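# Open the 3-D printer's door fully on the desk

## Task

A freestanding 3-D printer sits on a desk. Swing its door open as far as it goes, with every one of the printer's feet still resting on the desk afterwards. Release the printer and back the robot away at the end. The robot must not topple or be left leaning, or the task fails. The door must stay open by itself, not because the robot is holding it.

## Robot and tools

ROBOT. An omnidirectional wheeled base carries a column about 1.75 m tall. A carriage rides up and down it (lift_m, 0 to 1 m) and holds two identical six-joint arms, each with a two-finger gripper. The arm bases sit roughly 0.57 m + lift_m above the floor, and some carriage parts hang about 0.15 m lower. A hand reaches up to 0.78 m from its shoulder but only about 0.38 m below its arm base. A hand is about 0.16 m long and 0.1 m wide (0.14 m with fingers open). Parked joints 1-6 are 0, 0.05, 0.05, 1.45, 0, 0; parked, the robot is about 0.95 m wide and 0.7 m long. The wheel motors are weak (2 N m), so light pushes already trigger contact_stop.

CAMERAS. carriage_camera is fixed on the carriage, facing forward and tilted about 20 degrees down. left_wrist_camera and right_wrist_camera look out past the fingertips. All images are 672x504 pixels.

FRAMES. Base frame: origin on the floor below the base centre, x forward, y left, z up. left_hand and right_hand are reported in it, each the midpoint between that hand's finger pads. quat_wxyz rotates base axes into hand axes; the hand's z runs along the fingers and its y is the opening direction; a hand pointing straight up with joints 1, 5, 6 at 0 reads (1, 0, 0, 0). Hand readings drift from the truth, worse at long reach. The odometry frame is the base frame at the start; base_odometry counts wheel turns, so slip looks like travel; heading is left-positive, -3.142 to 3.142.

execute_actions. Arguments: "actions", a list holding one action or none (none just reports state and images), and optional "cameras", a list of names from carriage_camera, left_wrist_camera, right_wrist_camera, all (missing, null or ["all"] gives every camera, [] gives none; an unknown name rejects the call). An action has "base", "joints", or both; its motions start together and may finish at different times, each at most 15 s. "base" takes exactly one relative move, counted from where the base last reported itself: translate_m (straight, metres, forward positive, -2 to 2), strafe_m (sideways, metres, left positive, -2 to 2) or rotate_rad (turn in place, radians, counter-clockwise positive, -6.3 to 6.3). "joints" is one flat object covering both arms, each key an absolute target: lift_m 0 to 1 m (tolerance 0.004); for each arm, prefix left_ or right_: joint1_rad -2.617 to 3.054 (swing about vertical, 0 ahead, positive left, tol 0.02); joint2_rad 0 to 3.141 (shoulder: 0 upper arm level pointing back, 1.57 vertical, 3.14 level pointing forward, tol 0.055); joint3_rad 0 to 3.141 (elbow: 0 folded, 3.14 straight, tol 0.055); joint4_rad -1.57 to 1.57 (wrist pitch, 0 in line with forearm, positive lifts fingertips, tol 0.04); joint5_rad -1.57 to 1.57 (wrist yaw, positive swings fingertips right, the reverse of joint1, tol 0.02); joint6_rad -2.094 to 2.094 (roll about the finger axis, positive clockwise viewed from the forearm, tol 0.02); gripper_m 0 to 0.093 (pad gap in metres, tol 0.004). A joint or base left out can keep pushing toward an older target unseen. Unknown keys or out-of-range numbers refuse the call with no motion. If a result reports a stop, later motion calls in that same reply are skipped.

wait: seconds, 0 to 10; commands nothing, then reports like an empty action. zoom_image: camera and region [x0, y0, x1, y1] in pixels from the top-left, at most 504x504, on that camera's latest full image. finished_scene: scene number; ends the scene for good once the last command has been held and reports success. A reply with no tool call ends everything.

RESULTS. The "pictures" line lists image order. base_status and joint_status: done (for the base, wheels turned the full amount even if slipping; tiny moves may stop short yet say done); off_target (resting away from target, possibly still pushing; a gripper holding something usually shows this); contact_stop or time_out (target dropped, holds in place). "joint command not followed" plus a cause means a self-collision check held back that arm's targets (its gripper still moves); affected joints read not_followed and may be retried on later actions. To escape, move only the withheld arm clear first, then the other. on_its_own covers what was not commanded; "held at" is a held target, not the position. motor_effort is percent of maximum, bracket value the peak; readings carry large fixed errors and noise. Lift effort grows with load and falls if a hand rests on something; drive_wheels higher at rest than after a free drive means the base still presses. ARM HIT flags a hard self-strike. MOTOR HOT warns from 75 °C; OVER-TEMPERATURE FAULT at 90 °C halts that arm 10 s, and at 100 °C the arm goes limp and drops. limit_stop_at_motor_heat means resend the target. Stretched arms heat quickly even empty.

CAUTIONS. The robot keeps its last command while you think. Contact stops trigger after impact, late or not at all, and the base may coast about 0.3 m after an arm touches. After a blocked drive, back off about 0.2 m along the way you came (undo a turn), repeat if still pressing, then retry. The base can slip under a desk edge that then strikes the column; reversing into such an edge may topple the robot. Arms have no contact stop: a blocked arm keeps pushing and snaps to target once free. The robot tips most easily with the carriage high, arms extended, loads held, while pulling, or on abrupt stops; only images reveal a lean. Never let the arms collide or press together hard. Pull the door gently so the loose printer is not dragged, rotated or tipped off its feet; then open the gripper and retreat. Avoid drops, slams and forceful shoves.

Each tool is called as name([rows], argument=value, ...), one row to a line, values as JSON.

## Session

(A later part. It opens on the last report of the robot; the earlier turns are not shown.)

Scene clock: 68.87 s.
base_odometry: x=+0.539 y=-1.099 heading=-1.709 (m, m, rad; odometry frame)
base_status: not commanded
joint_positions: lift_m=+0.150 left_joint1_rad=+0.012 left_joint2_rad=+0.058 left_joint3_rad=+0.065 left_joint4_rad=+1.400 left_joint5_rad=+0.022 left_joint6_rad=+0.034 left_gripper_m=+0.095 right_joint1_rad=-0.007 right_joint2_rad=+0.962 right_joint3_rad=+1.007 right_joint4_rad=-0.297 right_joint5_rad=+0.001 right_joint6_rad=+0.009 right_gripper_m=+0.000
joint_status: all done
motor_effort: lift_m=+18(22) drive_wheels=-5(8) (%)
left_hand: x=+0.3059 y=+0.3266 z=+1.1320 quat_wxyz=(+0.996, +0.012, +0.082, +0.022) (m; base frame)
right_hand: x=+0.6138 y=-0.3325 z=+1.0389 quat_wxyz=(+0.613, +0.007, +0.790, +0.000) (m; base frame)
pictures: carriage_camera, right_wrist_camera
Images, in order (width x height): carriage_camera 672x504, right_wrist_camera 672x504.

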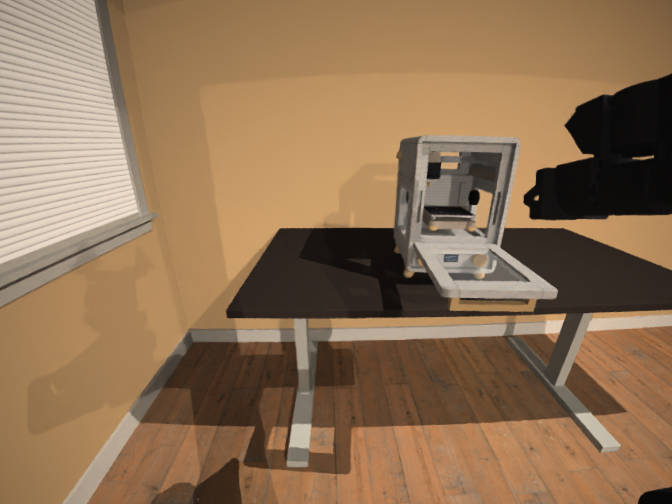

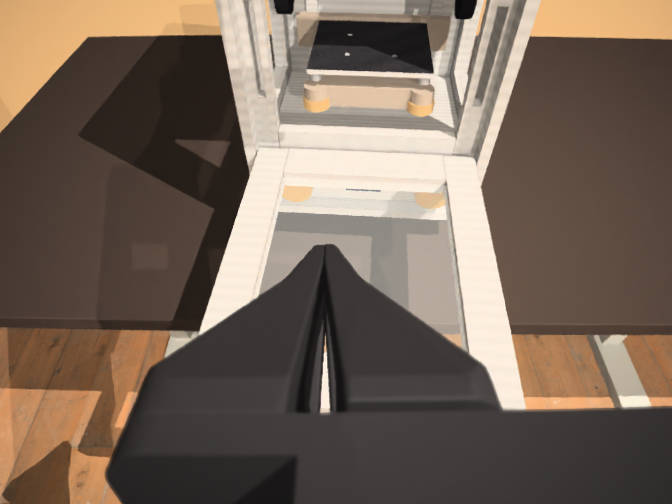

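execute_actions([
  {"base":{"translate_m":0.08},"joints":{"lift_m":0.07}},
], cameras=["carriage_camera","right_wrist_camera"])

execute_actions([
  {"joints":{"lift_m":0.025}},
], cameras=["carriage_camera","right_wrist_camera"])

Scene clock: 73.27 s.
base_odometry: x=+0.528 y=-1.179 heading=-1.709 (m, m, rad; odometry frame)
base_status: done
joint_positions: lift_m=+0.070 left_joint1_rad=+0.012 left_joint2_rad=+0.058 left_joint3_rad=+0.065 left_joint4_rad=+1.400 left_joint5_rad=+0.022 left_joint6_rad=+0.034 left_gripper_m=+0.095 right_joint1_rad=-0.007 right_joint2_rad=+0.958 right_joint3_rad=+1.007 right_joint4_rad=-0.306 right_joint5_rad=+0.001 right_joint6_rad=+0.009 right_gripper_m=+0.000
joint_status: all done
motor_effort: lift_m=+16(17) drive_wheels=+3(41) (%)
left_hand: x=+0.3058 y=+0.3266 z=+1.0523 quat_wxyz=(+0.996, +0.012, +0.082, +0.022) (m; base frame)
right_hand: x=+0.6122 y=-0.3325 z=+0.9586 quat_wxyz=(+0.611, +0.007, +0.791, +0.000) (m; base frame)
pictures: carriage_camera, right_wrist_camera
Images, in order (width x height): carriage_camera 672x504, right_wrist_camera 672x504.

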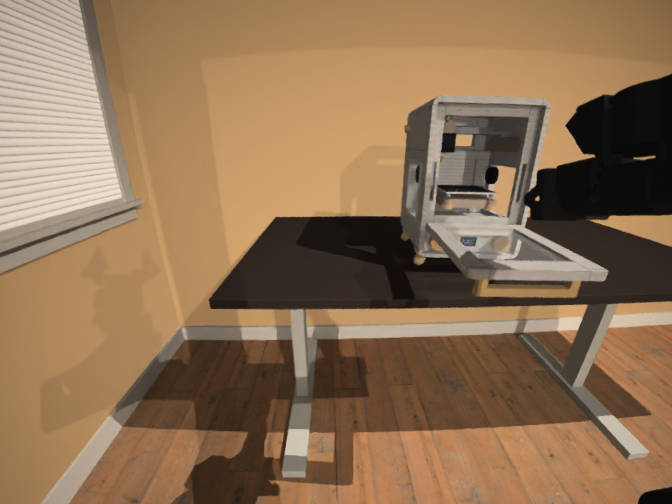

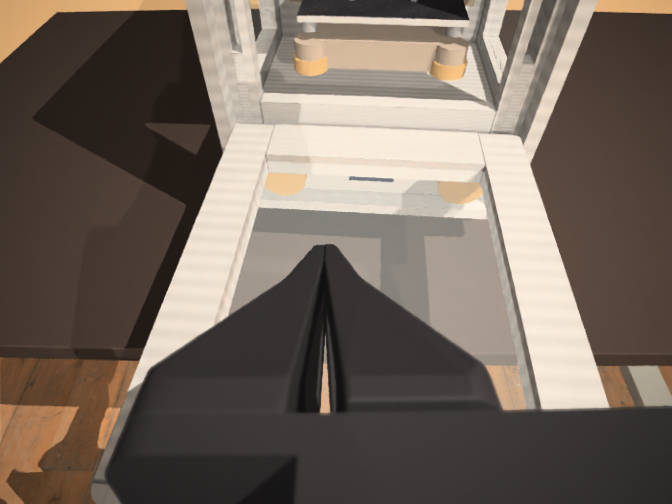

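Scene clock: 73.97 s.
base_odometry: x=+0.528 y=-1.179 heading=-1.709 (m, m, rad; odometry frame)
base_status: not commanded
joint_positions: lift_m=+0.025 left_joint1_rad=+0.012 left_joint2_rad=+0.058 left_joint3_rad=+0.065 left_joint4_rad=+1.400 left_joint5_rad=+0.022 left_joint6_rad=+0.034 left_gripper_m=+0.095 right_joint1_rad=-0.007 right_joint2_rad=+0.958 right_joint3_rad=+1.007 right_joint4_rad=-0.306 right_joint5_rad=+0.001 right_joint6_rad=+0.009 right_gripper_m=+0.000
joint_status: all done
motor_effort: lift_m=+16(16) drive_wheels=+3(4) (%)
left_hand: x=+0.3058 y=+0.3266 z=+1.0072 quat_wxyz=(+0.996, +0.012, +0.082, +0.022) (m; base frame)
right_hand: x=+0.6121 y=-0.3325 z=+0.9134 quat_wxyz=(+0.611, +0.007, +0.792, +0.000) (m; base frame)
pictures: carriage_camera, right_wrist_camera
Images, in order (width x height): carriage_camera 672x504, right_wrist_camera 672x504.

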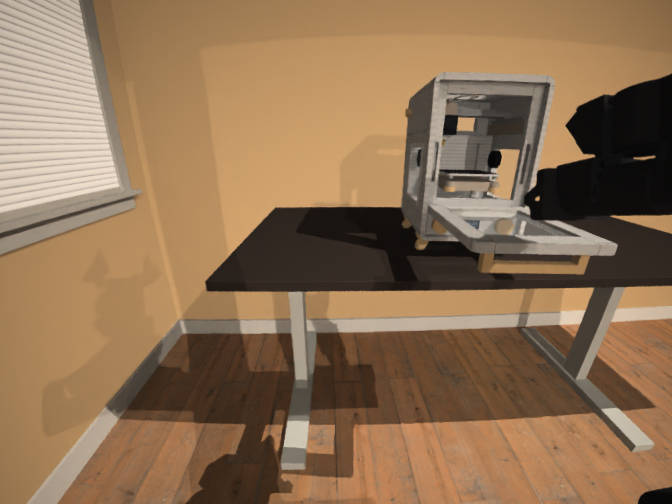

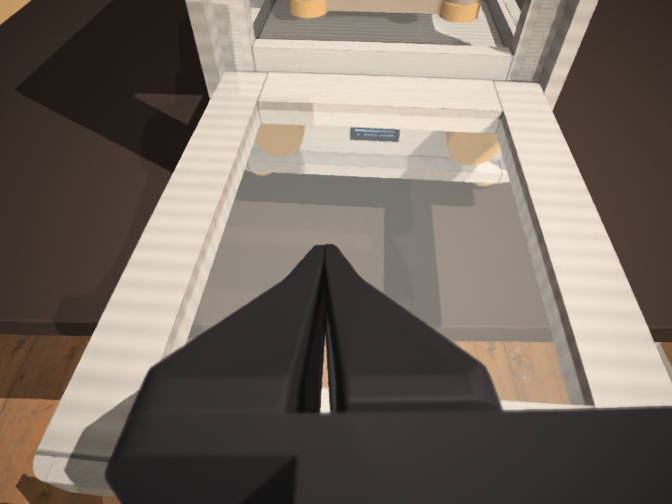

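execute_actions([
  {"joints":{"lift_m":0.0,"right_joint4_rad":-0.52}},
], cameras=["carriage_camera","right_wrist_camera"])

Scene clock: 77.00 s.
base_odometry: x=+0.528 y=-1.179 heading=-1.709 (m, m, rad; odometry frame)
base_status: not commanded
joint_positions: lift_m=+0.000 left_joint1_rad=+0.012 left_joint2_rad=+0.058 left_joint3_rad=+0.064 left_joint4_rad=+1.400 left_joint5_rad=+0.022 left_joint6_rad=+0.034 left_gripper_m=+0.095 right_joint1_rad=-0.007 right_joint2_rad=+0.949 right_joint3_rad=+1.007 right_joint4_rad=-0.426 right_joint5_rad=+0.001 right_joint6_rad=+0.007 right_gripper_m=+0.000
joint_status: right_joint4_rad off_target (ended at -0.426, target -0.520); the others done
motor_effort: lift_m=+15(16) drive_wheels=+1(2) (%)
left_hand: x=+0.3063 y=+0.3266 z=+0.9820 quat_wxyz=(+0.996, +0.012, +0.083, +0.022) (m; base frame)
right_hand: x=+0.6013 y=-0.3324 z=+0.8632 quat_wxyz=(+0.566, +0.006, +0.824, +0.000) (m; base frame)
pictures: carriage_camera, right_wrist_camera
Images, in order (width x height): carriage_camera 672x504, right_wrist_camera 672x504.

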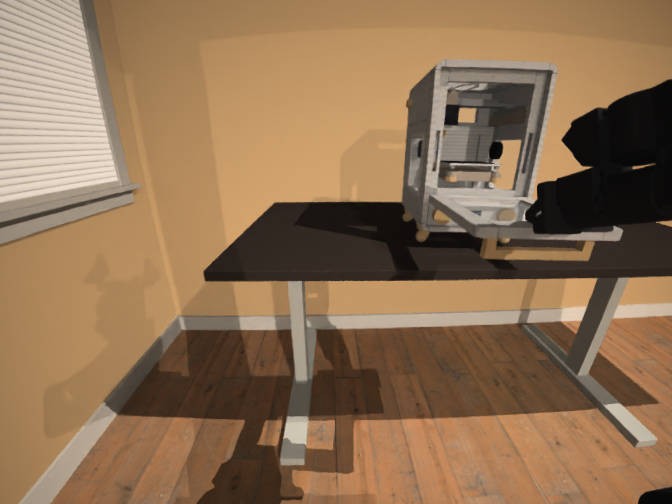

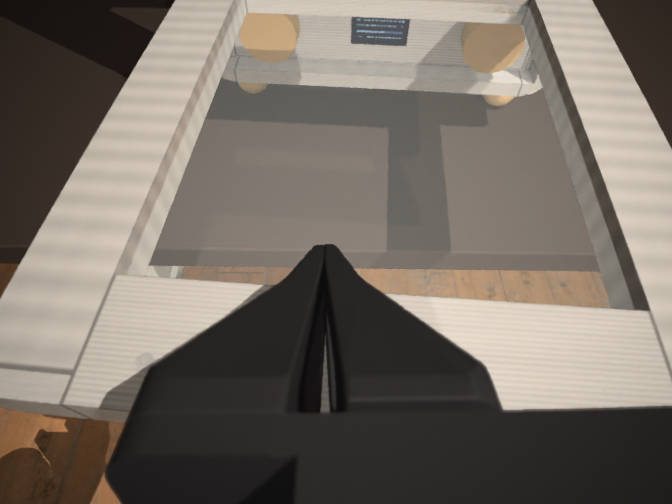

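At its stop.

execute_actions([
  {"joints":{"lift_m":0.1,"right_joint4_rad":-0.2}},
], cameras=[])

execute_actions([
  {"base":{"translate_m":-0.4},"joints":{"right_joint2_rad":0.05,"right_joint3_rad":0.05,"right_joint4_rad":1.4}},
], cameras=["carriage_camera"])

Scene clock: 80.07 s.
base_odometry: x=+0.528 y=-1.179 heading=-1.709 (m, m, rad; odometry frame)
base_status: not commanded
joint_positions: lift_m=+0.100 left_joint1_rad=+0.012 left_joint2_rad=+0.058 left_joint3_rad=+0.064 left_joint4_rad=+1.399 left_joint5_rad=+0.022 left_joint6_rad=+0.034 left_gripper_m=+0.095 right_joint1_rad=-0.007 right_joint2_rad=+0.949 right_joint3_rad=+1.007 right_joint4_rad=-0.192 right_joint5_rad=+0.001 right_joint6_rad=+0.007 right_gripper_m=+0.000
joint_status: all done
motor_effort: lift_m=+18(21) drive_wheels=+0(1) (%)
left_hand: x=+0.3064 y=+0.3266 z=+1.0816 quat_wxyz=(+0.996, +0.012, +0.083, +0.022) (m; base frame)
right_hand: x=+0.6156 y=-0.3325 z=+1.0185 quat_wxyz=(+0.658, +0.005, +0.753, +0.000) (m; base frame)
pictures: none
No camera images: the call's "cameras" was empty. Leave "cameras" out to get every camera's image.

Scene clock: 83.00 s.
base_odometry: x=+0.583 y=-0.782 heading=-1.709 (m, m, rad; odometry frame)
base_status: done
joint_positions: lift_m=+0.100 left_joint1_rad=+0.012 left_joint2_rad=+0.058 left_joint3_rad=+0.064 left_joint4_rad=+1.400 left_joint5_rad=+0.022 left_joint6_rad=+0.034 left_gripper_m=+0.095 right_joint1_rad=-0.007 right_joint2_rad=+0.060 right_joint3_rad=+0.073 right_joint4_rad=+1.400 right_joint5_rad=+0.001 right_joint6_rad=+0.007 right_gripper_m=+0.000
joint_status: all done
motor_effort: lift_m=+18(18) drive_wheels=-4(38) (%)
left_hand: x=+0.3062 y=+0.3266 z=+1.0817 quat_wxyz=(+0.996, +0.012, +0.082, +0.022) (m; base frame)
right_hand: x=+0.3038 y=-0.3304 z=+1.0844 quat_wxyz=(+0.997, +0.001, +0.079, +0.000) (m; base frame)
pictures: carriage_camera
Images, in order (width x height): carriage_camera 672x504.

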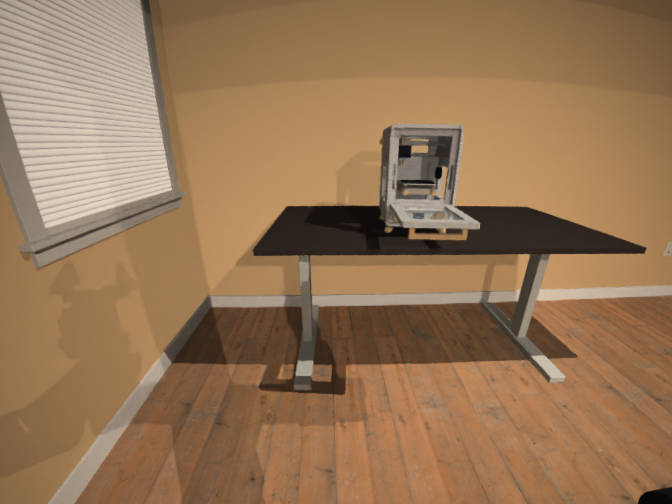

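finished_scene(scene=1)

The scene is finished: the task was done.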